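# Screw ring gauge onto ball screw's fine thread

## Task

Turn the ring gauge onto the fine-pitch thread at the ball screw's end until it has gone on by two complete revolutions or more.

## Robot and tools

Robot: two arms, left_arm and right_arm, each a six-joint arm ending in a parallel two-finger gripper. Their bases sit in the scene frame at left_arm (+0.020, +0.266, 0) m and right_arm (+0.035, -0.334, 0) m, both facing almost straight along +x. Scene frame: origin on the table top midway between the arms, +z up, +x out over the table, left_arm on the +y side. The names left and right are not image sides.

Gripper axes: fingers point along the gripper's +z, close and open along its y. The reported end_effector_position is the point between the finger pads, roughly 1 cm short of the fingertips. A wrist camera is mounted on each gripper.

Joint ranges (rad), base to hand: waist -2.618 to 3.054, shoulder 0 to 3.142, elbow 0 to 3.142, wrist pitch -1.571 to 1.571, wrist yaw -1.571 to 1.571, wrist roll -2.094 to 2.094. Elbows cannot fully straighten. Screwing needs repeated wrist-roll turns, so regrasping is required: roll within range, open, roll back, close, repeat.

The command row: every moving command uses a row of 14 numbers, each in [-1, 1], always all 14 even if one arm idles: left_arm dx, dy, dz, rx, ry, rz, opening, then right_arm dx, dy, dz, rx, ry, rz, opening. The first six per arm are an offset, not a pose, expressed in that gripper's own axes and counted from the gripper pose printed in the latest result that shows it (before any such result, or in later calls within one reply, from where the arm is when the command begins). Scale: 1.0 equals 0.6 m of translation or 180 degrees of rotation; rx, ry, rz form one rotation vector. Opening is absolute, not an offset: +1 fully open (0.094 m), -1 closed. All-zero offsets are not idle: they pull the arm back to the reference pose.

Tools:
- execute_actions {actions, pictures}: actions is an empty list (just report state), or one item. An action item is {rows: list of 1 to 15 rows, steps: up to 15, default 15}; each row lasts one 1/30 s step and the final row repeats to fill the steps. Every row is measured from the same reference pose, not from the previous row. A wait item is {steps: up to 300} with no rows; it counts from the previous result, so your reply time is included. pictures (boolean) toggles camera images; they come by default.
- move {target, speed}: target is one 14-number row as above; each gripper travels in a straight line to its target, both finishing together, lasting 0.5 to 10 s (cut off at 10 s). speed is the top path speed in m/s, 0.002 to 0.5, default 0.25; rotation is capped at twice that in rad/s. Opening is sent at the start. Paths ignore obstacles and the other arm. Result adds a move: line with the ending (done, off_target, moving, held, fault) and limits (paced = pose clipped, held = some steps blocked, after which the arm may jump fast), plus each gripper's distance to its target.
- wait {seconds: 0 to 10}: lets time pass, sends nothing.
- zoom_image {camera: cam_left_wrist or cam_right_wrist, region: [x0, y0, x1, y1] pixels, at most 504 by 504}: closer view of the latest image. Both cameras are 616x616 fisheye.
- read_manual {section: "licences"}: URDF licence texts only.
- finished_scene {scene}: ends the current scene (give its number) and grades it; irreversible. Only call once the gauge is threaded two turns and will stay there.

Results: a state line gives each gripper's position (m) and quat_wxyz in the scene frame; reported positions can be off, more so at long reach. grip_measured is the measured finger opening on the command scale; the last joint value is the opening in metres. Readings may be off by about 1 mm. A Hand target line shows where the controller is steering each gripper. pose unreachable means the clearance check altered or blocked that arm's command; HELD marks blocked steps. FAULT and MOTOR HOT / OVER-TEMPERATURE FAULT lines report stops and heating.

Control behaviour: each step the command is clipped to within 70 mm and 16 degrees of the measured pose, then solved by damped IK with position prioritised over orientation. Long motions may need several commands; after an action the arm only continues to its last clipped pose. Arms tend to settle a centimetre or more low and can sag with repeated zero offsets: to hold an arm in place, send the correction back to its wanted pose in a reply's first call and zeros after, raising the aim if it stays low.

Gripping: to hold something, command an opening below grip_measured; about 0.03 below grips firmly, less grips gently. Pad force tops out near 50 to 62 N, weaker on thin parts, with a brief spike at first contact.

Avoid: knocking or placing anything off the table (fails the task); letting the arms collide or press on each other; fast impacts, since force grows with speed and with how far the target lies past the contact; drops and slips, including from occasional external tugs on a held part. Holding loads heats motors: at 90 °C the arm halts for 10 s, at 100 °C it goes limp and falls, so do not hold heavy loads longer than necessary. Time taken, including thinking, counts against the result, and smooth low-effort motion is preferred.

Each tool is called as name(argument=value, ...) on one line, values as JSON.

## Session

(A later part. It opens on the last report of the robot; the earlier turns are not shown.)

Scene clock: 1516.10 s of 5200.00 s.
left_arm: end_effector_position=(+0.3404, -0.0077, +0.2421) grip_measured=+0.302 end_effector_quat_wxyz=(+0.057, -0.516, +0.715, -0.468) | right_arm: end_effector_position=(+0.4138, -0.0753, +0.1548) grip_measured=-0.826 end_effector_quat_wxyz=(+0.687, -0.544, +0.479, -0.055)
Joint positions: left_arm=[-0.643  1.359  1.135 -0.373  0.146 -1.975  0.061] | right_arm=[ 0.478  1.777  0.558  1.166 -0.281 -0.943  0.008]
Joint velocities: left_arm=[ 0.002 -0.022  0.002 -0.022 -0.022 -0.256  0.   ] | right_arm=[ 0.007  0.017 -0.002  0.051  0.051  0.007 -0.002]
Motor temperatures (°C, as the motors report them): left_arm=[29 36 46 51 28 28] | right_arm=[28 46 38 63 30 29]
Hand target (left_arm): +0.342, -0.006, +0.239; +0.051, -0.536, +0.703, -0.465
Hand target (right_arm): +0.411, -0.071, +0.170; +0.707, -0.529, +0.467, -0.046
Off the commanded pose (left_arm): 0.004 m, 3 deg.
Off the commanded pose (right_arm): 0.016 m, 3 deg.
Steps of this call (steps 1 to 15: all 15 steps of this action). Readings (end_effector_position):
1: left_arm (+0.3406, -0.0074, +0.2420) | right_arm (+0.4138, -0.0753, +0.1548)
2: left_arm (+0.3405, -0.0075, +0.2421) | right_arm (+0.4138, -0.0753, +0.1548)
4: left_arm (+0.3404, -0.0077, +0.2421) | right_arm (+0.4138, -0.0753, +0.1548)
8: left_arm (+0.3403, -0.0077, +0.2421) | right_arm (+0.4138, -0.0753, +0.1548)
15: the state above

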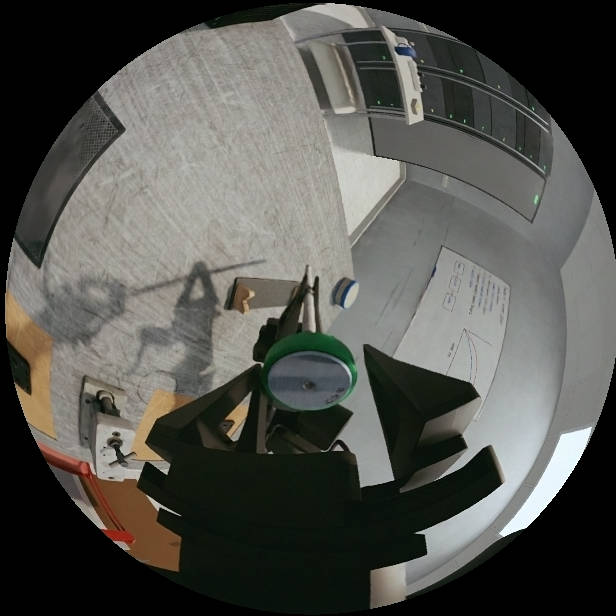

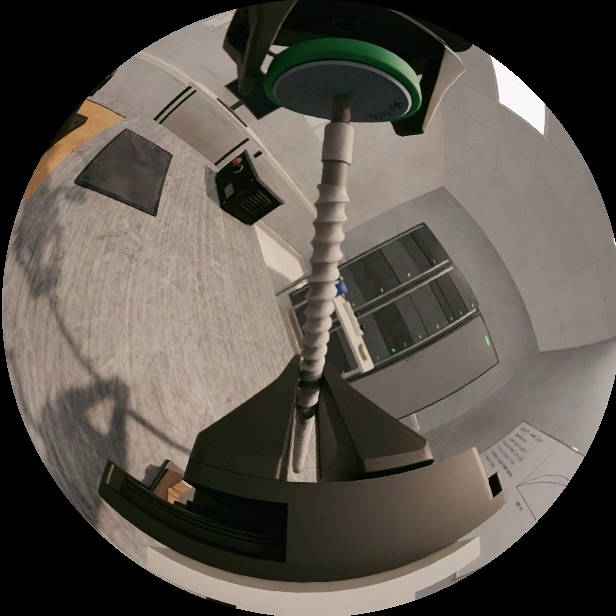

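execute_actions(actions=[{"rows": [[0.001,0.005,0.003,-0.0043,0.0029,-0.02,0.2,-0.0215,-0.0152,0.0012,0.0117,-0.0145,0.005,-0.88]], "steps": 9}], pictures=false)

execute_actions(actions=[{"rows": [[-0.0029,0.0029,0.003,-0.0023,-0.0013,0,0.13,-0.0215,-0.0152,0.0012,0.0117,-0.0145,0.005,-0.88],[-0.0029,0.0029,0.003,-0.0023,-0.0013,0,0.1,-0.0215,-0.0152,0.0012,0.0117,-0.0145,0.005,-0.88],[-0.0029,0.0029,0.003,-0.0023,-0.0013,0,0.08,-0.0215,-0.0152,0.0012,0.0117,-0.0145,0.005,-0.88],[-0.0029,0.0029,0.003,-0.0023,-0.0013,0,0.06,-0.0215,-0.0152,0.0012,0.0117,-0.0145,0.005,-0.88],[-0.0029,0.0029,0.003,-0.0023,-0.0013,0,0.04,-0.0215,-0.0152,0.0012,0.0117,-0.0145,0.005,-0.88]], "steps": 10}], pictures=false)

execute_actions(actions=[{"rows": [[-0.0029,0.0029,0.003,-0.0025,-0.0007,0.178,0.04,-0.0262,-0.0152,0.0012,0.0111,-0.019,0.005,-0.88]], "steps": 15}], pictures=false)

execute_actions(actions=[{"rows": [[-0.0011,0.004,0.003,-0.0025,0.0006,0.178,0.04,-0.0262,-0.0152,0.0012,0.0111,-0.019,0.005,-0.88]], "steps": 15}], pictures=false)

execute_actions(actions=[{"rows": [[0.0009,0.004,0.003,-0.0019,0.0018,0.178,0.04,-0.0262,-0.0152,0.0012,0.0111,-0.019,0.005,-0.88]], "steps": 15}], pictures=false)

execute_actions(actions=[{"rows": [[0.0028,0.0031,0.003,-0.0008,0.0025,0.178,0.04,-0.0262,-0.0152,0.0012,0.0111,-0.019,0.005,-0.88]], "steps": 15}], pictures=false)

execute_actions(actions=[{"rows": [[0.0039,0.0014,0.003,0.0005,0.0026,0.178,0.04,-0.0262,-0.0152,0.0012,0.0111,-0.019,0.005,-0.88]], "steps": 15}], pictures=false)

execute_actions(actions=[{"rows": [[0.0041,-0.0007,0.003,0.0016,0.002,0.178,0.04,-0.0262,-0.0152,0.0012,0.0111,-0.019,0.005,-0.88]], "steps": 15}], pictures=false)

execute_actions(actions=[{"rows": [[0.0033,-0.0026,0.003,0.0024,0.001,0.178,0.04,-0.0262,-0.0152,0.0012,0.0111,-0.019,0.005,-0.88]], "steps": 15}], pictures=false)

execute_actions(actions=[{"rows": [[0.0016,-0.0037,0.003,0.0026,-0.0003,0.175,0.04,-0.0262,-0.0152,0.0012,0.0111,-0.019,0.005,-0.88]], "steps": 15}])

zoom_image(camera="cam_right_wrist", region=[270, 0, 430, 160])

Scene clock: 1543.60 s of 5200.00 s.
left_arm: end_effector_position=(+0.3393, -0.0088, +0.2423) grip_measured=+0.202 end_effector_quat_wxyz=(+0.041, -0.533, +0.703, -0.470) | right_arm: end_effector_position=(+0.4138, -0.0753, +0.1548) grip_measured=-0.826 end_effector_quat_wxyz=(+0.687, -0.544, +0.479, -0.055)
Joint positions: left_arm=[-0.643  1.359  1.135 -0.373  0.155 -2.028  0.056] | right_arm=[ 0.478  1.777  0.558  1.166 -0.281 -0.943  0.008]
Joint velocities: left_arm=[ 0.002 -0.017  0.002  0.037 -0.037 -0.066 -0.   ] | right_arm=[-0.002 -0.002 -0.007  0.022 -0.022  0.022  0.001]
Motor temperatures (°C, as the motors report them): left_arm=[29 36 46 51 28 28] | right_arm=[28 46 38 63 30 29]
Hand target (left_arm): +0.339, -0.009, +0.239; +0.036, -0.537, +0.702, -0.467
Hand target (right_arm): +0.411, -0.071, +0.170; +0.707, -0.529, +0.467, -0.046
Off the commanded pose (left_arm): 0.003 m, 1 deg.
Off the commanded pose (right_arm): 0.016 m, 3 deg.
Steps of this call (steps 1 to 90: nothing new was sent; then 24.20 s passed at rest; steps 91 to 99: all 9 steps of this action). Readings (end_effector_position):
91: left_arm (+0.3403, -0.0077, +0.2421) | right_arm (+0.4138, -0.0753, +0.1548)
92: left_arm (+0.3401, -0.0079, +0.2422) | right_arm (+0.4138, -0.0753, +0.1548)
94: left_arm (+0.3397, -0.0084, +0.2422) | right_arm (+0.4138, -0.0753, +0.1548)
98: left_arm (+0.3393, -0.0088, +0.2423) | right_arm (+0.4138, -0.0753, +0.1548)
99: the state above

Scene clock: 1543.93 s of 5200.00 s.
left_arm: end_effector_position=(+0.3391, -0.0090, +0.2423) grip_measured=+0.081 end_effector_quat_wxyz=(+0.041, -0.533, +0.703, -0.470) | right_arm: end_effector_position=(+0.4139, -0.0754, +0.1548) grip_measured=-0.826 end_effector_quat_wxyz=(+0.687, -0.543, +0.480, -0.054)
Joint positions: left_arm=[-0.643  1.359  1.135 -0.373  0.157 -2.028  0.051] | right_arm=[ 0.478  1.777  0.558  1.166 -0.28  -0.94   0.008]
Joint velocities: left_arm=[ 0.017  0.012  0.007 -0.007  0.037  0.051 -0.001] | right_arm=[-0.012 -0.027  0.012  0.007 -0.081 -0.007  0.001]
Motor temperatures (°C, as the motors report them): left_arm=[29 36 46 51 28 28] | right_arm=[28 46 38 63 30 29]
Hand target (left_arm): +0.340, -0.009, +0.239; +0.041, -0.534, +0.704, -0.466
Hand target (right_arm): +0.411, -0.071, +0.170; +0.707, -0.529, +0.467, -0.046
Off the commanded pose (left_arm): 0.003 m, 0 deg.
Off the commanded pose (right_arm): 0.016 m, 3 deg.
Steps of this call (steps 1 to 10: all 10 steps of this action). Readings (end_effector_position):
1: left_arm (+0.3393, -0.0088, +0.2423) | right_arm (+0.4138, -0.0753, +0.1548)
2: left_arm (+0.3392, -0.0089, +0.2423) | right_arm (+0.4138, -0.0754, +0.1548)
4: left_arm (+0.3391, -0.0090, +0.2423) | right_arm (+0.4139, -0.0754, +0.1548)
8: left_arm (+0.3391, -0.0090, +0.2423) | right_arm (+0.4139, -0.0754, +0.1548)
10: the state above

Scene clock: 1544.43 s of 5200.00 s.
left_arm: end_effector_position=(+0.3389, -0.0091, +0.2422) grip_measured=+0.081 end_effector_quat_wxyz=(+0.155, -0.343, +0.813, -0.445) | right_arm: end_effector_position=(+0.4138, -0.0754, +0.1551) grip_measured=-0.826 end_effector_quat_wxyz=(+0.687, -0.543, +0.480, -0.054)
Joint positions: left_arm=[-0.643  1.359  1.135 -0.373  0.158 -1.529  0.051] | right_arm=[ 0.478  1.777  0.558  1.167 -0.281 -0.939  0.008]
Joint velocities: left_arm=[-0.017  0.002 -0.007 -0.022 -0.037  0.33  -0.001] | right_arm=[-0.002  0.017  0.022 -0.022  0.051  0.051 -0.001]
Motor temperatures (°C, as the motors report them): left_arm=[29 36 46 51 28 28] | right_arm=[28 46 38 63 30 29]
Hand target (left_arm): +0.340, -0.009, +0.239; +0.167, -0.320, +0.824, -0.437
Hand target (right_arm): +0.410, -0.070, +0.171; +0.710, -0.529, +0.463, -0.041
Off the commanded pose (left_arm): 0.003 m, 4 deg.
Off the commanded pose (right_arm): 0.018 m, 4 deg.
Steps of this call (steps 1 to 15: all 15 steps of this action). Readings (end_effector_position):
1: left_arm (+0.3391, -0.0090, +0.2423) | right_arm (+0.4138, -0.0754, +0.1548)
2: left_arm (+0.3391, -0.0090, +0.2423) | right_arm (+0.4138, -0.0754, +0.1548)
4: left_arm (+0.3391, -0.0090, +0.2423) | right_arm (+0.4138, -0.0754, +0.1549)
8: left_arm (+0.3391, -0.0090, +0.2423) | right_arm (+0.4138, -0.0754, +0.1549)
15: the state above

Scene clock: 1544.93 s of 5200.00 s.
left_arm: end_effector_position=(+0.3388, -0.0090, +0.2420) grip_measured=+0.081 end_effector_quat_wxyz=(+0.259, -0.133, +0.872, -0.393) | right_arm: end_effector_position=(+0.4139, -0.0754, +0.1554) grip_measured=-0.826 end_effector_quat_wxyz=(+0.688, -0.542, +0.480, -0.054)
Joint positions: left_arm=[-0.643  1.359  1.135 -0.375  0.158 -1.033  0.051] | right_arm=[ 0.478  1.777  0.558  1.169 -0.28  -0.939  0.008]
Joint velocities: left_arm=[-0.007  0.017  0.007 -0.066  0.007  0.344 -0.001] | right_arm=[ 0.022  0.012 -0.022 -0.007  0.051  0.007  0.   ]
Motor temperatures (°C, as the motors report them): left_arm=[29 36 46 51 28 28] | right_arm=[28 46 38 63 30 29]
Hand target (left_arm): +0.339, -0.009, +0.239; +0.269, -0.107, +0.877, -0.383
Hand target (right_arm): +0.410, -0.070, +0.172; +0.710, -0.529, +0.463, -0.041
Off the commanded pose (left_arm): 0.003 m, 4 deg.
Off the commanded pose (right_arm): 0.018 m, 4 deg.
Steps of this call (steps 1 to 15: all 15 steps of this action). Readings (end_effector_position):
1: left_arm (+0.3389, -0.0091, +0.2422) | right_arm (+0.4138, -0.0754, +0.1551)
2: left_arm (+0.3389, -0.0091, +0.2422) | right_arm (+0.4138, -0.0754, +0.1551)
4: left_arm (+0.3389, -0.0091, +0.2422) | right_arm (+0.4138, -0.0754, +0.1553)
8: left_arm (+0.3388, -0.0091, +0.2422) | right_arm (+0.4139, -0.0754, +0.1554)
15: the state above

Scene clock: 1545.43 s of 5200.00 s.
left_arm: end_effector_position=(+0.3389, -0.0089, +0.2420) grip_measured=+0.081 end_effector_quat_wxyz=(+0.349, +0.087, +0.878, -0.317) | right_arm: end_effector_position=(+0.4139, -0.0754, +0.1555) grip_measured=-0.826 end_effector_quat_wxyz=(+0.688, -0.542, +0.480, -0.054)
Joint positions: left_arm=[-0.643  1.359  1.135 -0.375  0.157 -0.533  0.051] | right_arm=[ 0.478  1.777  0.558  1.169 -0.28  -0.939  0.008]
Joint velocities: left_arm=[ 0.007  0.012  0.007 -0.11  -0.007  0.271 -0.002] | right_arm=[-0.017  0.007 -0.007  0.022  0.051 -0.051 -0.   ]
Motor temperatures (°C, as the motors report them): left_arm=[29 36 46 51 28 28] | right_arm=[28 46 38 63 30 29]
Hand target (left_arm): +0.339, -0.009, +0.239; +0.355, +0.113, +0.877, -0.305
Hand target (right_arm): +0.410, -0.070, +0.172; +0.710, -0.529, +0.463, -0.041
Off the commanded pose (left_arm): 0.003 m, 3 deg.
Off the commanded pose (right_arm): 0.018 m, 4 deg.
Steps of this call (steps 1 to 15: all 15 steps of this action). Readings (end_effector_position):
1: left_arm (+0.3388, -0.0090, +0.2420) | right_arm (+0.4139, -0.0754, +0.1554)
2: left_arm (+0.3388, -0.0090, +0.2420) | right_arm (+0.4139, -0.0754, +0.1554)
4: left_arm (+0.3388, -0.0089, +0.2420) | right_arm (+0.4139, -0.0754, +0.1554)
8: left_arm (+0.3389, -0.0089, +0.2420) | right_arm (+0.4139, -0.0754, +0.1555)
15: the state above

Scene clock: 1545.93 s of 5200.00 s.
left_arm: end_effector_position=(+0.3390, -0.0087, +0.2420) grip_measured=+0.081 end_effector_quat_wxyz=(+0.416, +0.302, +0.829, -0.220) | right_arm: end_effector_position=(+0.4139, -0.0754, +0.1556) grip_measured=-0.826 end_effector_quat_wxyz=(+0.688, -0.542, +0.480, -0.054)
Joint positions: left_arm=[-0.643  1.359  1.135 -0.375  0.156 -0.031  0.051] | right_arm=[ 0.478  1.777  0.558  1.169 -0.28  -0.939  0.008]
Joint velocities: left_arm=[ 0.002 -0.007 -0.007  0.022  0.007  0.242  0.001] | right_arm=[-0.012 -0.002 -0.012  0.007 -0.037 -0.037 -0.   ]
Motor temperatures (°C, as the motors report them): left_arm=[29 36 46 51 28 28] | right_arm=[28 46 38 63 30 29]
Hand target (left_arm): +0.339, -0.009, +0.239; +0.419, +0.325, +0.822, -0.207
Hand target (right_arm): +0.410, -0.070, +0.172; +0.711, -0.529, +0.463, -0.041
Off the commanded pose (left_arm): 0.003 m, 3 deg.
Off the commanded pose (right_arm): 0.018 m, 4 deg.
Steps of this call (steps 1 to 15: all 15 steps of this action). Readings (end_effector_position):
1: left_arm (+0.3389, -0.0088, +0.2420) | right_arm (+0.4139, -0.0754, +0.1555)
2: left_arm (+0.3390, -0.0088, +0.2420) | right_arm (+0.4139, -0.0754, +0.1555)
4: left_arm (+0.3390, -0.0088, +0.2420) | right_arm (+0.4139, -0.0754, +0.1555)
8: left_arm (+0.3390, -0.0087, +0.2420) | right_arm (+0.4139, -0.0754, +0.1556)
15: the state above

Scene clock: 1546.43 s of 5200.00 s.
left_arm: end_effector_position=(+0.3391, -0.0087, +0.2420) grip_measured=+0.081 end_effector_quat_wxyz=(+0.458, +0.499, +0.728, -0.109) | right_arm: end_effector_position=(+0.4139, -0.0754, +0.1558) grip_measured=-0.826 end_effector_quat_wxyz=(+0.688, -0.542, +0.479, -0.054)
Joint positions: left_arm=[-0.643  1.359  1.135 -0.375  0.155  0.472  0.051] | right_arm=[ 0.478  1.777  0.558  1.17  -0.28  -0.939  0.008]
Joint velocities: left_arm=[-0.007  0.007 -0.002  0.051 -0.051  0.286 -0.   ] | right_arm=[ 0.012 -0.017 -0.012  0.051 -0.037 -0.022 -0.   ]
Motor temperatures (°C, as the motors report them): left_arm=[29 36 46 51 28 28] | right_arm=[28 46 38 63 30 29]
Hand target (left_arm): +0.340, -0.008, +0.239; +0.457, +0.519, +0.715, -0.096
Hand target (right_arm): +0.410, -0.070, +0.172; +0.711, -0.528, +0.462, -0.041
Off the commanded pose (left_arm): 0.003 m, 3 deg.
Off the commanded pose (right_arm): 0.018 m, 4 deg.
Steps of this call (steps 1 to 15: all 15 steps of this action). Readings (end_effector_position):
1: left_arm (+0.3390, -0.0087, +0.2420) | right_arm (+0.4139, -0.0754, +0.1556)
2: left_arm (+0.3390, -0.0087, +0.2420) | right_arm (+0.4139, -0.0754, +0.1556)
4: left_arm (+0.3391, -0.0087, +0.2420) | right_arm (+0.4139, -0.0754, +0.1557)
8: left_arm (+0.3391, -0.0087, +0.2420) | right_arm (+0.4139, -0.0754, +0.1557)
15: the state above

Scene clock: 1546.93 s of 5200.00 s.
left_arm: end_effector_position=(+0.3389, -0.0085, +0.2416) grip_measured=+0.081 end_effector_quat_wxyz=(+0.470, +0.664, +0.582, +0.008) | right_arm: end_effector_position=(+0.4139, -0.0754, +0.1560) grip_measured=-0.826 end_effector_quat_wxyz=(+0.688, -0.543, +0.478, -0.056)
Joint positions: left_arm=[-0.643  1.359  1.135 -0.376  0.155  0.973  0.051] | right_arm=[ 0.478  1.777  0.558  1.171 -0.28  -0.943  0.008]
Joint velocities: left_arm=[-0.022 -0.017 -0.017  0.022 -0.007  0.286  0.   ] | right_arm=[ 0.022 -0.002  0.002 -0.051 -0.037 -0.051  0.   ]
Motor temperatures (°C, as the motors report them): left_arm=[29 36 46 51 28 28] | right_arm=[28 46 38 63 30 29]
Hand target (left_arm): +0.340, -0.008, +0.239; +0.467, +0.681, +0.564, +0.021
Hand target (right_arm): +0.410, -0.070, +0.172; +0.711, -0.528, +0.462, -0.041
Off the commanded pose (left_arm): 0.003 m, 3 deg.
Off the commanded pose (right_arm): 0.018 m, 4 deg.
Steps of this call (steps 1 to 15: all 15 steps of this action). Readings (end_effector_position):
1: left_arm (+0.3391, -0.0087, +0.2420) | right_arm (+0.4139, -0.0754, +0.1558)
2: left_arm (+0.3391, -0.0087, +0.2420) | right_arm (+0.4139, -0.0754, +0.1559)
4: left_arm (+0.3391, -0.0087, +0.2420) | right_arm (+0.4139, -0.0754, +0.1559)
8: left_arm (+0.3390, -0.0086, +0.2418) | right_arm (+0.4139, -0.0754, +0.1560)
15: the state above

Scene clock: 1547.43 s of 5200.00 s.
left_arm: end_effector_position=(+0.3390, -0.0081, +0.2412) grip_measured=+0.081 end_effector_quat_wxyz=(+0.452, +0.788, +0.399, +0.125) | right_arm: end_effector_position=(+0.4140, -0.0754, +0.1562) grip_measured=-0.826 end_effector_quat_wxyz=(+0.688, -0.544, +0.476, -0.058)
Joint positions: left_arm=[-0.643  1.359  1.135 -0.378  0.153  1.475  0.051] | right_arm=[ 0.478  1.777  0.558  1.172 -0.28  -0.949  0.008]
Joint velocities: left_arm=[ 0.007  0.012 -0.002  0.007 -0.037  0.315 -0.001] | right_arm=[-0.007  0.012 -0.007 -0.066 -0.051 -0.081  0.   ]
Motor temperatures (°C, as the motors report them): left_arm=[29 36 46 51 28 28] | right_arm=[28 46 38 63 30 29]
Hand target (left_arm): +0.339, -0.008, +0.238; +0.446, +0.800, +0.377, +0.136
Hand target (right_arm): +0.410, -0.070, +0.173; +0.711, -0.529, +0.461, -0.043
Off the commanded pose (left_arm): 0.003 m, 3 deg.
Off the commanded pose (right_arm): 0.018 m, 4 deg.
Steps of this call (steps 1 to 15: all 15 steps of this action). Readings (end_effector_position):
1: left_arm (+0.3389, -0.0085, +0.2416) | right_arm (+0.4139, -0.0754, +0.1560)
2: left_arm (+0.3390, -0.0084, +0.2416) | right_arm (+0.4139, -0.0754, +0.1560)
4: left_arm (+0.3390, -0.0083, +0.2415) | right_arm (+0.4140, -0.0754, +0.1561)
8: left_arm (+0.3391, -0.0081, +0.2413) | right_arm (+0.4140, -0.0754, +0.1562)
15: the state above

Scene clock: 1547.93 s of 5200.00 s.
left_arm: end_effector_position=(+0.3395, -0.0076, +0.2412) grip_measured=+0.081 end_effector_quat_wxyz=(+0.407, +0.861, +0.194, +0.234) | right_arm: end_effector_position=(+0.4140, -0.0755, +0.1562) grip_measured=-0.826 end_effector_quat_wxyz=(+0.688, -0.545, +0.476, -0.059)
Joint positions: left_arm=[-0.643  1.359  1.135 -0.378  0.149  1.972  0.051] | right_arm=[ 0.478  1.777  0.558  1.172 -0.28  -0.951  0.008]
Joint velocities: left_arm=[-0.007  0.012  0.002 -0.007 -0.022  0.198 -0.   ] | right_arm=[-0.002 -0.002  0.012  0.037 -0.007  0.007 -0.001]
Motor temperatures (°C, as the motors report them): left_arm=[29 37 46 51 28 28] | right_arm=[28 46 38 63 30 29]
Hand target (left_arm): +0.339, -0.008, +0.238; +0.399, +0.868, +0.172, +0.241
Hand target (right_arm): +0.410, -0.070, +0.173; +0.711, -0.531, +0.459, -0.045
Off the commanded pose (left_arm): 0.003 m, 3 deg.
Off the commanded pose (right_arm): 0.018 m, 4 deg.
Steps of this call (steps 1 to 15: all 15 steps of this action). Readings (end_effector_position):
1: left_arm (+0.3391, -0.0080, +0.2412) | right_arm (+0.4140, -0.0754, +0.1562)
2: left_arm (+0.3393, -0.0078, +0.2412) | right_arm (+0.4140, -0.0755, +0.1562)
4: left_arm (+0.3394, -0.0077, +0.2412) | right_arm (+0.4140, -0.0755, +0.1562)
8: left_arm (+0.3395, -0.0076, +0.2412) | right_arm (+0.4140, -0.0755, +0.1562)
15: the state above

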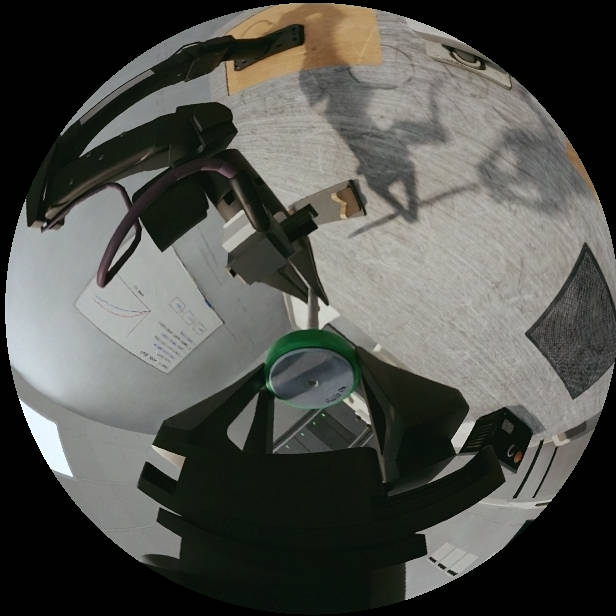

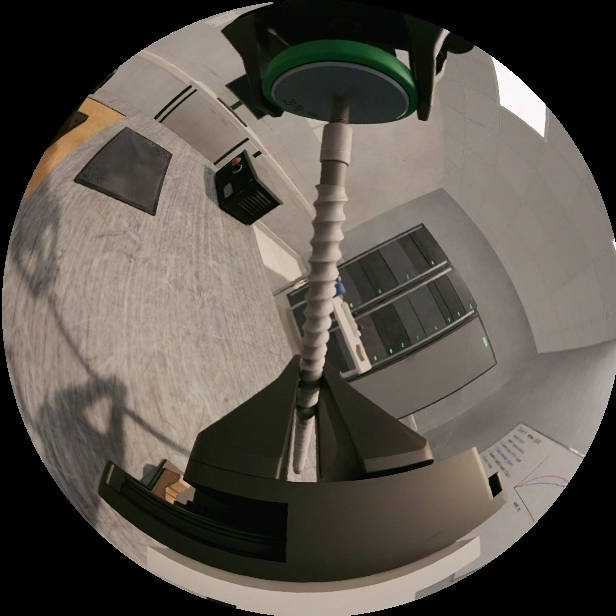

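Region (270, 0, 430, 160) of cam_right_wrist's 616x616 image, scaled by 3.150, with more detail than that image has.

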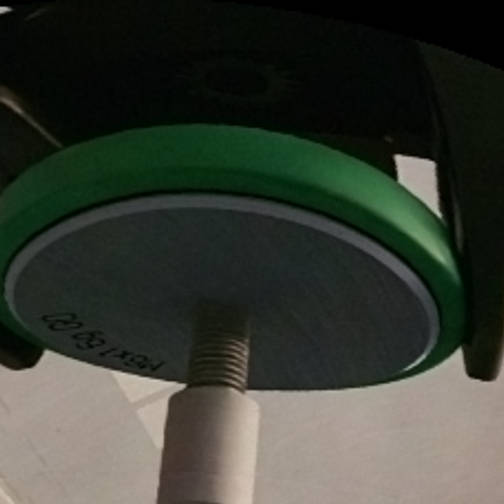

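execute_actions(actions=[])

Scene clock: 1574.33 s of 5200.00 s.
left_arm: end_effector_position=(+0.3395, -0.0076, +0.2412) grip_measured=+0.081 end_effector_quat_wxyz=(+0.402, +0.865, +0.177, +0.242) | right_arm: end_effector_position=(+0.4140, -0.0755, +0.1562) grip_measured=-0.826 end_effector_quat_wxyz=(+0.688, -0.545, +0.476, -0.059)
Joint positions: left_arm=[-0.643  1.359  1.135 -0.378  0.149  2.013  0.051] | right_arm=[ 0.478  1.777  0.558  1.172 -0.28  -0.951  0.008]
Joint velocities: left_arm=[-0.012 -0.007 -0.002 -0.007  0.022 -0.022  0.   ] | right_arm=[-0.007  0.012 -0.012  0.022 -0.051 -0.007  0.001]
Motor temperatures (°C, as the motors report them): left_arm=[29 36 46 51 28 28] | right_arm=[28 46 38 64 30 29]
Hand target (left_arm): +0.339, -0.008, +0.238; +0.399, +0.868, +0.172, +0.241
Hand target (right_arm): +0.410, -0.070, +0.173; +0.711, -0.531, +0.459, -0.045
Off the commanded pose (left_arm): 0.003 m, 1 deg.
Off the commanded pose (right_arm): 0.018 m, 4 deg.
Steps of this call (steps 1 to 90: nothing new was sent; then 23.40 s passed at rest). Readings (end_effector_position):
1: left_arm (+0.3395, -0.0076, +0.2412) | right_arm (+0.4140, -0.0755, +0.1562)
2: left_arm (+0.3395, -0.0076, +0.2412) | right_arm (+0.4140, -0.0755, +0.1562)
4: left_arm (+0.3395, -0.0076, +0.2412) | right_arm (+0.4140, -0.0755, +0.1562)
8: left_arm (+0.3395, -0.0076, +0.2412) | right_arm (+0.4140, -0.0755, +0.1562)
90: the state above

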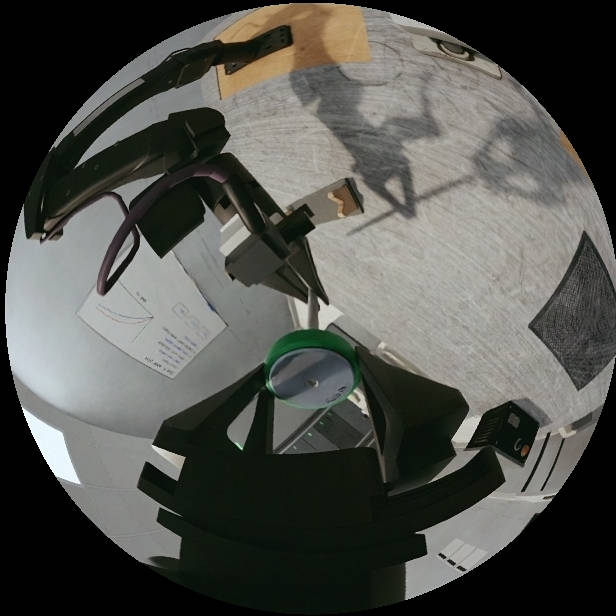

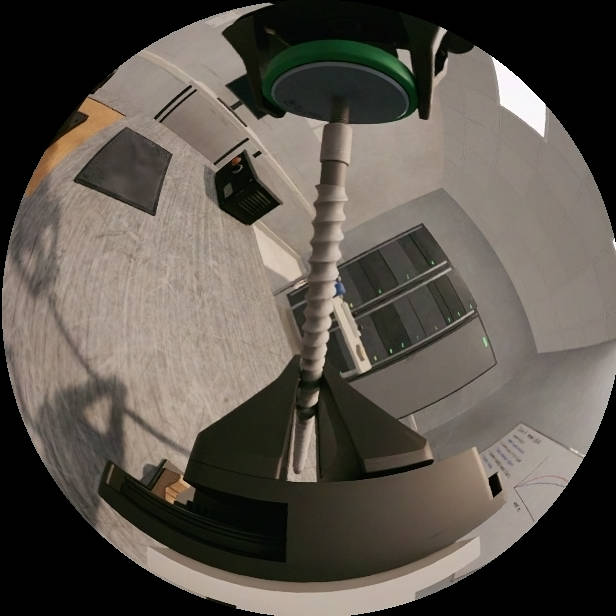

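execute_actions(actions=[{"rows": [[0.0018,-0.0049,0.003,0.0033,0.0014,0.012,0.6,-0.0215,-0.0152,0.0012,0.0117,-0.0145,0.005,-0.88]], "steps": 8}], pictures=false)

execute_actions(actions=[{"rows": [[0.0015,-0.005,0.003,0.0029,0.0022,-0.178,0.6,-0.0215,-0.0152,0.0012,0.0117,-0.0145,0.005,-0.88]], "steps": 15}], pictures=false)

execute_actions(actions=[{"rows": [[0.0038,-0.0037,0.003,0.0015,0.0033,-0.178,0.6,-0.0215,-0.0152,0.0012,0.0117,-0.0145,0.005,-0.88]], "steps": 15}], pictures=false)

execute_actions(actions=[{"rows": [[0.0051,-0.0014,0.003,-0.0003,0.0036,-0.178,0.6,-0.0215,-0.0152,0.0012,0.0117,-0.0145,0.005,-0.88]], "steps": 15}], pictures=false)

execute_actions(actions=[{"rows": [[0.0051,0.0012,0.003,-0.002,0.003,-0.178,0.6,-0.0215,-0.0152,0.0012,0.0117,-0.0145,0.005,-0.88]], "steps": 15}], pictures=false)

execute_actions(actions=[{"rows": [[0.0038,0.0036,0.003,-0.0032,0.0017,-0.178,0.6,-0.0215,-0.0152,0.0012,0.0117,-0.0145,0.005,-0.88]], "steps": 15}], pictures=false)

execute_actions(actions=[{"rows": [[0.0016,0.005,0.003,-0.0036,-0.0002,-0.178,0.6,-0.0215,-0.0152,0.0012,0.0117,-0.0145,0.005,-0.88]], "steps": 15}], pictures=false)

execute_actions(actions=[{"rows": [[-0.001,0.0052,0.003,-0.0031,-0.0018,-0.178,0.6,-0.0215,-0.0152,0.0012,0.0117,-0.0145,0.005,-0.88]], "steps": 15}], pictures=false)

execute_actions(actions=[{"rows": [[-0.0034,0.004,0.003,-0.0018,-0.0031,-0.17,0.3,-0.0215,-0.0152,0.0012,0.0117,-0.0145,0.005,-0.88]], "steps": 15}], pictures=true)

Scene clock: 1586.60 s of 5200.00 s.
left_arm: end_effector_position=(+0.3401, -0.0073, +0.2414) grip_measured=+0.598 end_effector_quat_wxyz=(+0.398, +0.867, +0.166, +0.249) | right_arm: end_effector_position=(+0.4140, -0.0755, +0.1561) grip_measured=-0.826 end_effector_quat_wxyz=(+0.688, -0.544, +0.476, -0.059)
Joint positions: left_arm=[-0.643  1.359  1.135 -0.376  0.145  2.04   0.075] | right_arm=[ 0.478  1.777  0.558  1.172 -0.28  -0.951  0.008]
Joint velocities: left_arm=[ 0.017  0.017  0.002  0.066 -0.051  0.081 -0.   ] | right_arm=[-0.007 -0.002  0.002 -0.051  0.081  0.037  0.   ]
Motor temperatures (°C, as the motors report them): left_arm=[29 37 46 51 28 28] | right_arm=[28 46 38 64 30 29]
Hand target (left_arm): +0.341, -0.006, +0.238; +0.392, +0.870, +0.163, +0.251
Hand target (right_arm): +0.411, -0.071, +0.171; +0.709, -0.530, +0.463, -0.050
Off the commanded pose (left_arm): 0.004 m, 1 deg.
Off the commanded pose (right_arm): 0.016 m, 3 deg.
Steps of this call (steps 1 to 90: nothing new was sent; then 9.00 s passed at rest; steps 91 to 98: all 8 steps of this action). Readings (end_effector_position):
91: left_arm (+0.3396, -0.0075, +0.2412) | right_arm (+0.4141, -0.0755, +0.1562)
92: left_arm (+0.3397, -0.0075, +0.2413) | right_arm (+0.4141, -0.0755, +0.1561)
94: left_arm (+0.3400, -0.0074, +0.2414) | right_arm (+0.4140, -0.0755, +0.1561)
98: the state above

Scene clock: 1587.10 s of 5200.00 s.
left_arm: end_effector_position=(+0.3405, -0.0072, +0.2418) grip_measured=+0.598 end_effector_quat_wxyz=(+0.448, +0.799, +0.375, +0.144) | right_arm: end_effector_position=(+0.4140, -0.0755, +0.1561) grip_measured=-0.826 end_effector_quat_wxyz=(+0.688, -0.544, +0.476, -0.059)
Joint positions: left_arm=[-0.643  1.359  1.135 -0.375  0.143  1.541  0.075] | right_arm=[ 0.478  1.777  0.558  1.172 -0.28  -0.951  0.008]
Joint velocities: left_arm=[ 0.022  0.007 -0.002 -0.139 -0.037 -0.271  0.002] | right_arm=[-0.002  0.002 -0.002 -0.022 -0.051  0.007 -0.001]
Motor temperatures (°C, as the motors report them): left_arm=[29 37 46 51 28 28] | right_arm=[28 46 38 64 30 29]
Hand target (left_arm): +0.342, -0.006, +0.238; +0.447, +0.789, +0.400, +0.132
Hand target (right_arm): +0.412, -0.071, +0.171; +0.709, -0.530, +0.464, -0.050
Off the commanded pose (left_arm): 0.004 m, 3 deg.
Off the commanded pose (right_arm): 0.016 m, 3 deg.
Steps of this call (steps 1 to 15: all 15 steps of this action). Readings (end_effector_position):
1: left_arm (+0.3401, -0.0073, +0.2414) | right_arm (+0.4140, -0.0755, +0.1561)
2: left_arm (+0.3401, -0.0074, +0.2416) | right_arm (+0.4140, -0.0755, +0.1561)
4: left_arm (+0.3402, -0.0074, +0.2417) | right_arm (+0.4140, -0.0755, +0.1561)
8: left_arm (+0.3403, -0.0075, +0.2418) | right_arm (+0.4140, -0.0755, +0.1561)
15: the state above

Scene clock: 1587.60 s of 5200.00 s.
left_arm: end_effector_position=(+0.3409, -0.0070, +0.2420) grip_measured=+0.598 end_effector_quat_wxyz=(+0.470, +0.681, +0.561, +0.030) | right_arm: end_effector_position=(+0.4140, -0.0755, +0.1561) grip_measured=-0.826 end_effector_quat_wxyz=(+0.688, -0.544, +0.476, -0.059)
Joint positions: left_arm=[-0.643  1.359  1.135 -0.373  0.141  1.041  0.075] | right_arm=[ 0.478  1.777  0.558  1.172 -0.28  -0.951  0.008]
Joint velocities: left_arm=[-0.032  0.002  0.012 -0.037 -0.051 -0.344  0.001] | right_arm=[-0.007 -0.012 -0.007  0.051  0.007 -0.051  0.   ]
Motor temperatures (°C, as the motors report them): left_arm=[29 37 46 51 28 28] | right_arm=[28 46 38 64 30 29]
Hand target (left_arm): +0.342, -0.006, +0.239; +0.466, +0.665, +0.583, +0.019
Hand target (right_arm): +0.412, -0.071, +0.171; +0.709, -0.530, +0.464, -0.050
Off the commanded pose (left_arm): 0.004 m, 3 deg.
Off the commanded pose (right_arm): 0.016 m, 3 deg.
Steps of this call (steps 1 to 15: all 15 steps of this action). Readings (end_effector_position):
1: left_arm (+0.3405, -0.0072, +0.2418) | right_arm (+0.4140, -0.0755, +0.1561)
2: left_arm (+0.3406, -0.0072, +0.2419) | right_arm (+0.4140, -0.0755, +0.1561)
4: left_arm (+0.3406, -0.0072, +0.2419) | right_arm (+0.4140, -0.0755, +0.1561)
8: left_arm (+0.3407, -0.0073, +0.2420) | right_arm (+0.4140, -0.0755, +0.1561)
15: the state above

Scene clock: 1588.10 s of 5200.00 s.
left_arm: end_effector_position=(+0.3411, -0.0069, +0.2420) grip_measured=+0.598 end_effector_quat_wxyz=(+0.463, +0.520, +0.713, -0.087) | right_arm: end_effector_position=(+0.4140, -0.0755, +0.1561) grip_measured=-0.826 end_effector_quat_wxyz=(+0.688, -0.544, +0.476, -0.059)
Joint positions: left_arm=[-0.643  1.359  1.135 -0.373  0.14   0.54   0.075] | right_arm=[ 0.478  1.777  0.558  1.172 -0.28  -0.951  0.008]
Joint velocities: left_arm=[-0.007  0.002  0.022 -0.037 -0.022 -0.3   -0.   ] | right_arm=[-0.012 -0.002 -0.002  0.007 -0.022  0.037  0.001]
Motor temperatures (°C, as the motors report them): left_arm=[29 36 46 51 28 28] | right_arm=[28 46 38 64 30 29]
Hand target (left_arm): +0.342, -0.006, +0.239; +0.457, +0.500, +0.729, -0.097
Hand target (right_arm): +0.412, -0.071, +0.171; +0.709, -0.530, +0.464, -0.050
Off the commanded pose (left_arm): 0.004 m, 3 deg.
Off the commanded pose (right_arm): 0.016 m, 3 deg.
Steps of this call (steps 1 to 15: all 15 steps of this action). Readings (end_effector_position):
1: left_arm (+0.3409, -0.0070, +0.2420) | right_arm (+0.4140, -0.0755, +0.1561)
2: left_arm (+0.3409, -0.0070, +0.2420) | right_arm (+0.4140, -0.0755, +0.1561)
4: left_arm (+0.3409, -0.0070, +0.2420) | right_arm (+0.4140, -0.0755, +0.1561)
8: left_arm (+0.3409, -0.0070, +0.2420) | right_arm (+0.4140, -0.0755, +0.1561)
15: the state above

Scene clock: 1588.60 s of 5200.00 s.
left_arm: end_effector_position=(+0.3411, -0.0068, +0.2420) grip_measured=+0.598 end_effector_quat_wxyz=(+0.427, +0.326, +0.820, -0.199) | right_arm: end_effector_position=(+0.4140, -0.0755, +0.1561) grip_measured=-0.826 end_effector_quat_wxyz=(+0.688, -0.544, +0.476, -0.059)
Joint positions: left_arm=[-0.643  1.359  1.135 -0.373  0.14   0.037  0.075] | right_arm=[ 0.478  1.777  0.558  1.172 -0.28  -0.951  0.008]
Joint velocities: left_arm=[ 0.027 -0.022 -0.012  0.066 -0.051 -0.286  0.   ] | right_arm=[-0.002 -0.007 -0.002 -0.037 -0.007 -0.007  0.001]
Motor temperatures (°C, as the motors report them): left_arm=[29 36 46 51 28 28] | right_arm=[28 46 38 64 30 29]
Hand target (left_arm): +0.343, -0.006, +0.239; +0.419, +0.303, +0.831, -0.206
Hand target (right_arm): +0.412, -0.071, +0.171; +0.709, -0.530, +0.464, -0.050
Off the commanded pose (left_arm): 0.004 m, 3 deg.
Off the commanded pose (right_arm): 0.016 m, 3 deg.
Steps of this call (steps 1 to 15: all 15 steps of this action). Readings (end_effector_position):
1: left_arm (+0.3411, -0.0069, +0.2420) | right_arm (+0.4140, -0.0755, +0.1561)
2: left_arm (+0.3411, -0.0069, +0.2420) | right_arm (+0.4140, -0.0755, +0.1561)
4: left_arm (+0.3411, -0.0069, +0.2420) | right_arm (+0.4140, -0.0755, +0.1561)
8: left_arm (+0.3411, -0.0069, +0.2420) | right_arm (+0.4140, -0.0755, +0.1561)
15: the state above

Scene clock: 1589.10 s of 5200.00 s.
left_arm: end_effector_position=(+0.3411, -0.0069, +0.2420) grip_measured=+0.598 end_effector_quat_wxyz=(+0.363, +0.111, +0.875, -0.299) | right_arm: end_effector_position=(+0.4140, -0.0755, +0.1561) grip_measured=-0.826 end_effector_quat_wxyz=(+0.688, -0.544, +0.476, -0.059)
Joint positions: left_arm=[-0.643  1.359  1.135 -0.373  0.14  -0.468  0.075] | right_arm=[ 0.478  1.777  0.558  1.172 -0.28  -0.951  0.008]
Joint velocities: left_arm=[-0.002 -0.017 -0.007 -0.007  0.022 -0.286 -0.001] | right_arm=[-0.002  0.002 -0.007  0.007 -0.037  0.051 -0.001]
Motor temperatures (°C, as the motors report them): left_arm=[29 36 46 51 28 28] | right_arm=[28 46 38 64 30 29]
Hand target (left_arm): +0.343, -0.005, +0.239; +0.355, +0.087, +0.880, -0.304
Hand target (right_arm): +0.412, -0.071, +0.171; +0.709, -0.530, +0.464, -0.050
Off the commanded pose (left_arm): 0.004 m, 3 deg.
Off the commanded pose (right_arm): 0.016 m, 3 deg.
Steps of this call (steps 1 to 15: all 15 steps of this action). Readings (end_effector_position):
1: left_arm (+0.3411, -0.0068, +0.2420) | right_arm (+0.4140, -0.0755, +0.1561)
2: left_arm (+0.3411, -0.0069, +0.2420) | right_arm (+0.4140, -0.0755, +0.1561)
4: left_arm (+0.3410, -0.0069, +0.2420) | right_arm (+0.4140, -0.0755, +0.1561)
8: left_arm (+0.3410, -0.0069, +0.2420) | right_arm (+0.4140, -0.0755, +0.1561)
15: the state above

Scene clock: 1589.60 s of 5200.00 s.
left_arm: end_effector_position=(+0.3409, -0.0071, +0.2421) grip_measured=+0.598 end_effector_quat_wxyz=(+0.276, -0.111, +0.875, -0.381) | right_arm: end_effector_position=(+0.4140, -0.0755, +0.1561) grip_measured=-0.826 end_effector_quat_wxyz=(+0.688, -0.544, +0.476, -0.059)
Joint positions: left_arm=[-0.643  1.359  1.135 -0.373  0.142 -0.974  0.075] | right_arm=[ 0.478  1.777  0.558  1.172 -0.28  -0.951  0.008]
Joint velocities: left_arm=[-0.002  0.002  0.002 -0.022  0.037 -0.315 -0.001] | right_arm=[ 0.002 -0.022  0.002 -0.007  0.022  0.051  0.001]
Motor temperatures (°C, as the motors report them): left_arm=[29 36 46 51 28 28] | right_arm=[28 46 38 64 30 29]
Hand target (left_arm): +0.343, -0.006, +0.239; +0.268, -0.136, +0.874, -0.383
Hand target (right_arm): +0.412, -0.071, +0.171; +0.709, -0.530, +0.464, -0.050
Off the commanded pose (left_arm): 0.004 m, 3 deg.
Off the commanded pose (right_arm): 0.016 m, 3 deg.
Steps of this call (steps 1 to 15: all 15 steps of this action). Readings (end_effector_position):
1: left_arm (+0.3410, -0.0070, +0.2421) | right_arm (+0.4140, -0.0755, +0.1561)
2: left_arm (+0.3410, -0.0071, +0.2421) | right_arm (+0.4140, -0.0755, +0.1561)
4: left_arm (+0.3409, -0.0072, +0.2421) | right_arm (+0.4140, -0.0755, +0.1561)
8: left_arm (+0.3409, -0.0072, +0.2421) | right_arm (+0.4140, -0.0755, +0.1561)
15: the state above

Scene clock: 1590.10 s of 5200.00 s.
left_arm: end_effector_position=(+0.3406, -0.0075, +0.2421) grip_measured=+0.598 end_effector_quat_wxyz=(+0.171, -0.326, +0.820, -0.439) | right_arm: end_effector_position=(+0.4140, -0.0755, +0.1561) grip_measured=-0.826 end_effector_quat_wxyz=(+0.688, -0.544, +0.476, -0.059)
Joint positions: left_arm=[-0.643  1.359  1.135 -0.373  0.144 -1.482  0.075] | right_arm=[ 0.478  1.777  0.558  1.172 -0.28  -0.951  0.008]
Joint velocities: left_arm=[ 0.002 -0.007  0.012  0.022 -0.037 -0.315  0.001] | right_arm=[-0.002  0.002 -0.012  0.022  0.037 -0.066 -0.001]
Motor temperatures (°C, as the motors report them): left_arm=[29 36 46 51 28 28] | right_arm=[28 46 38 64 30 29]
Hand target (left_arm): +0.342, -0.006, +0.239; +0.162, -0.350, +0.812, -0.438
Hand target (right_arm): +0.412, -0.071, +0.171; +0.709, -0.530, +0.464, -0.050
Off the commanded pose (left_arm): 0.004 m, 3 deg.
Off the commanded pose (right_arm): 0.016 m, 3 deg.
Steps of this call (steps 1 to 15: all 15 steps of this action). Readings (end_effector_position):
1: left_arm (+0.3408, -0.0072, +0.2421) | right_arm (+0.4140, -0.0755, +0.1561)
2: left_arm (+0.3407, -0.0073, +0.2421) | right_arm (+0.4140, -0.0755, +0.1561)
4: left_arm (+0.3406, -0.0075, +0.2421) | right_arm (+0.4140, -0.0755, +0.1561)
8: left_arm (+0.3405, -0.0075, +0.2421) | right_arm (+0.4140, -0.0755, +0.1561)
15: the state above

Scene clock: 1590.60 s of 5200.00 s.
left_arm: end_effector_position=(+0.3404, -0.0078, +0.2423) grip_measured=+0.302 end_effector_quat_wxyz=(+0.059, -0.514, +0.717, -0.468) | right_arm: end_effector_position=(+0.4140, -0.0755, +0.1561) grip_measured=-0.826 end_effector_quat_wxyz=(+0.688, -0.544, +0.476, -0.059)
Joint positions: left_arm=[-0.643  1.359  1.135 -0.372  0.147 -1.969  0.061] | right_arm=[ 0.478  1.777  0.558  1.172 -0.28  -0.951  0.008]
Joint velocities: left_arm=[-0.007 -0.007 -0.007 -0.007  0.022 -0.359 -0.   ] | right_arm=[-0.027  0.017 -0.002 -0.022  0.007  0.022  0.   ]
Motor temperatures (°C, as the motors report them): left_arm=[29 36 46 51 28 28] | right_arm=[28 46 38 64 30 29]
Hand target (left_arm): +0.342, -0.006, +0.239; +0.052, -0.533, +0.705, -0.465
Hand target (right_arm): +0.412, -0.071, +0.171; +0.709, -0.530, +0.464, -0.050
Off the commanded pose (left_arm): 0.004 m, 3 deg.
Off the commanded pose (right_arm): 0.016 m, 3 deg.
Steps of this call (steps 1 to 15: all 15 steps of this action). Readings (end_effector_position):
1: left_arm (+0.3406, -0.0075, +0.2422) | right_arm (+0.4140, -0.0755, +0.1561)
2: left_arm (+0.3405, -0.0077, +0.2423) | right_arm (+0.4140, -0.0755, +0.1561)
4: left_arm (+0.3404, -0.0078, +0.2423) | right_arm (+0.4140, -0.0755, +0.1561)
8: left_arm (+0.3403, -0.0079, +0.2423) | right_arm (+0.4140, -0.0755, +0.1561)
15: the state above

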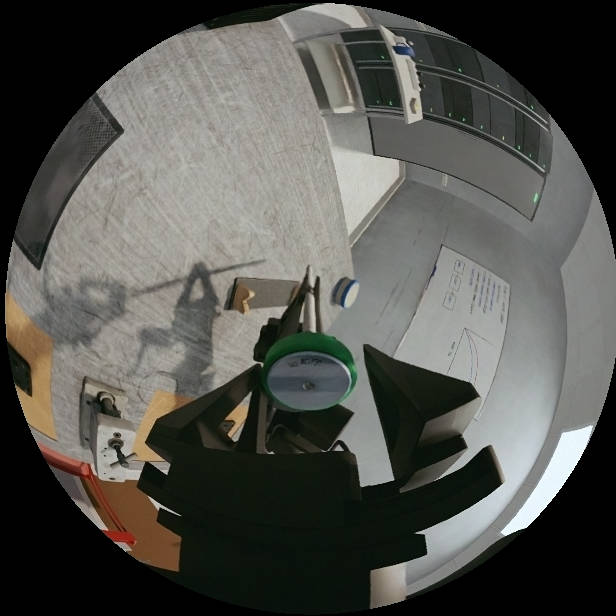

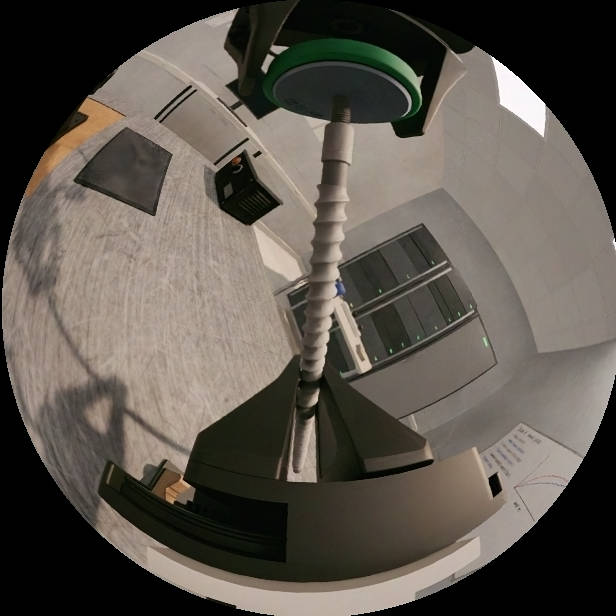

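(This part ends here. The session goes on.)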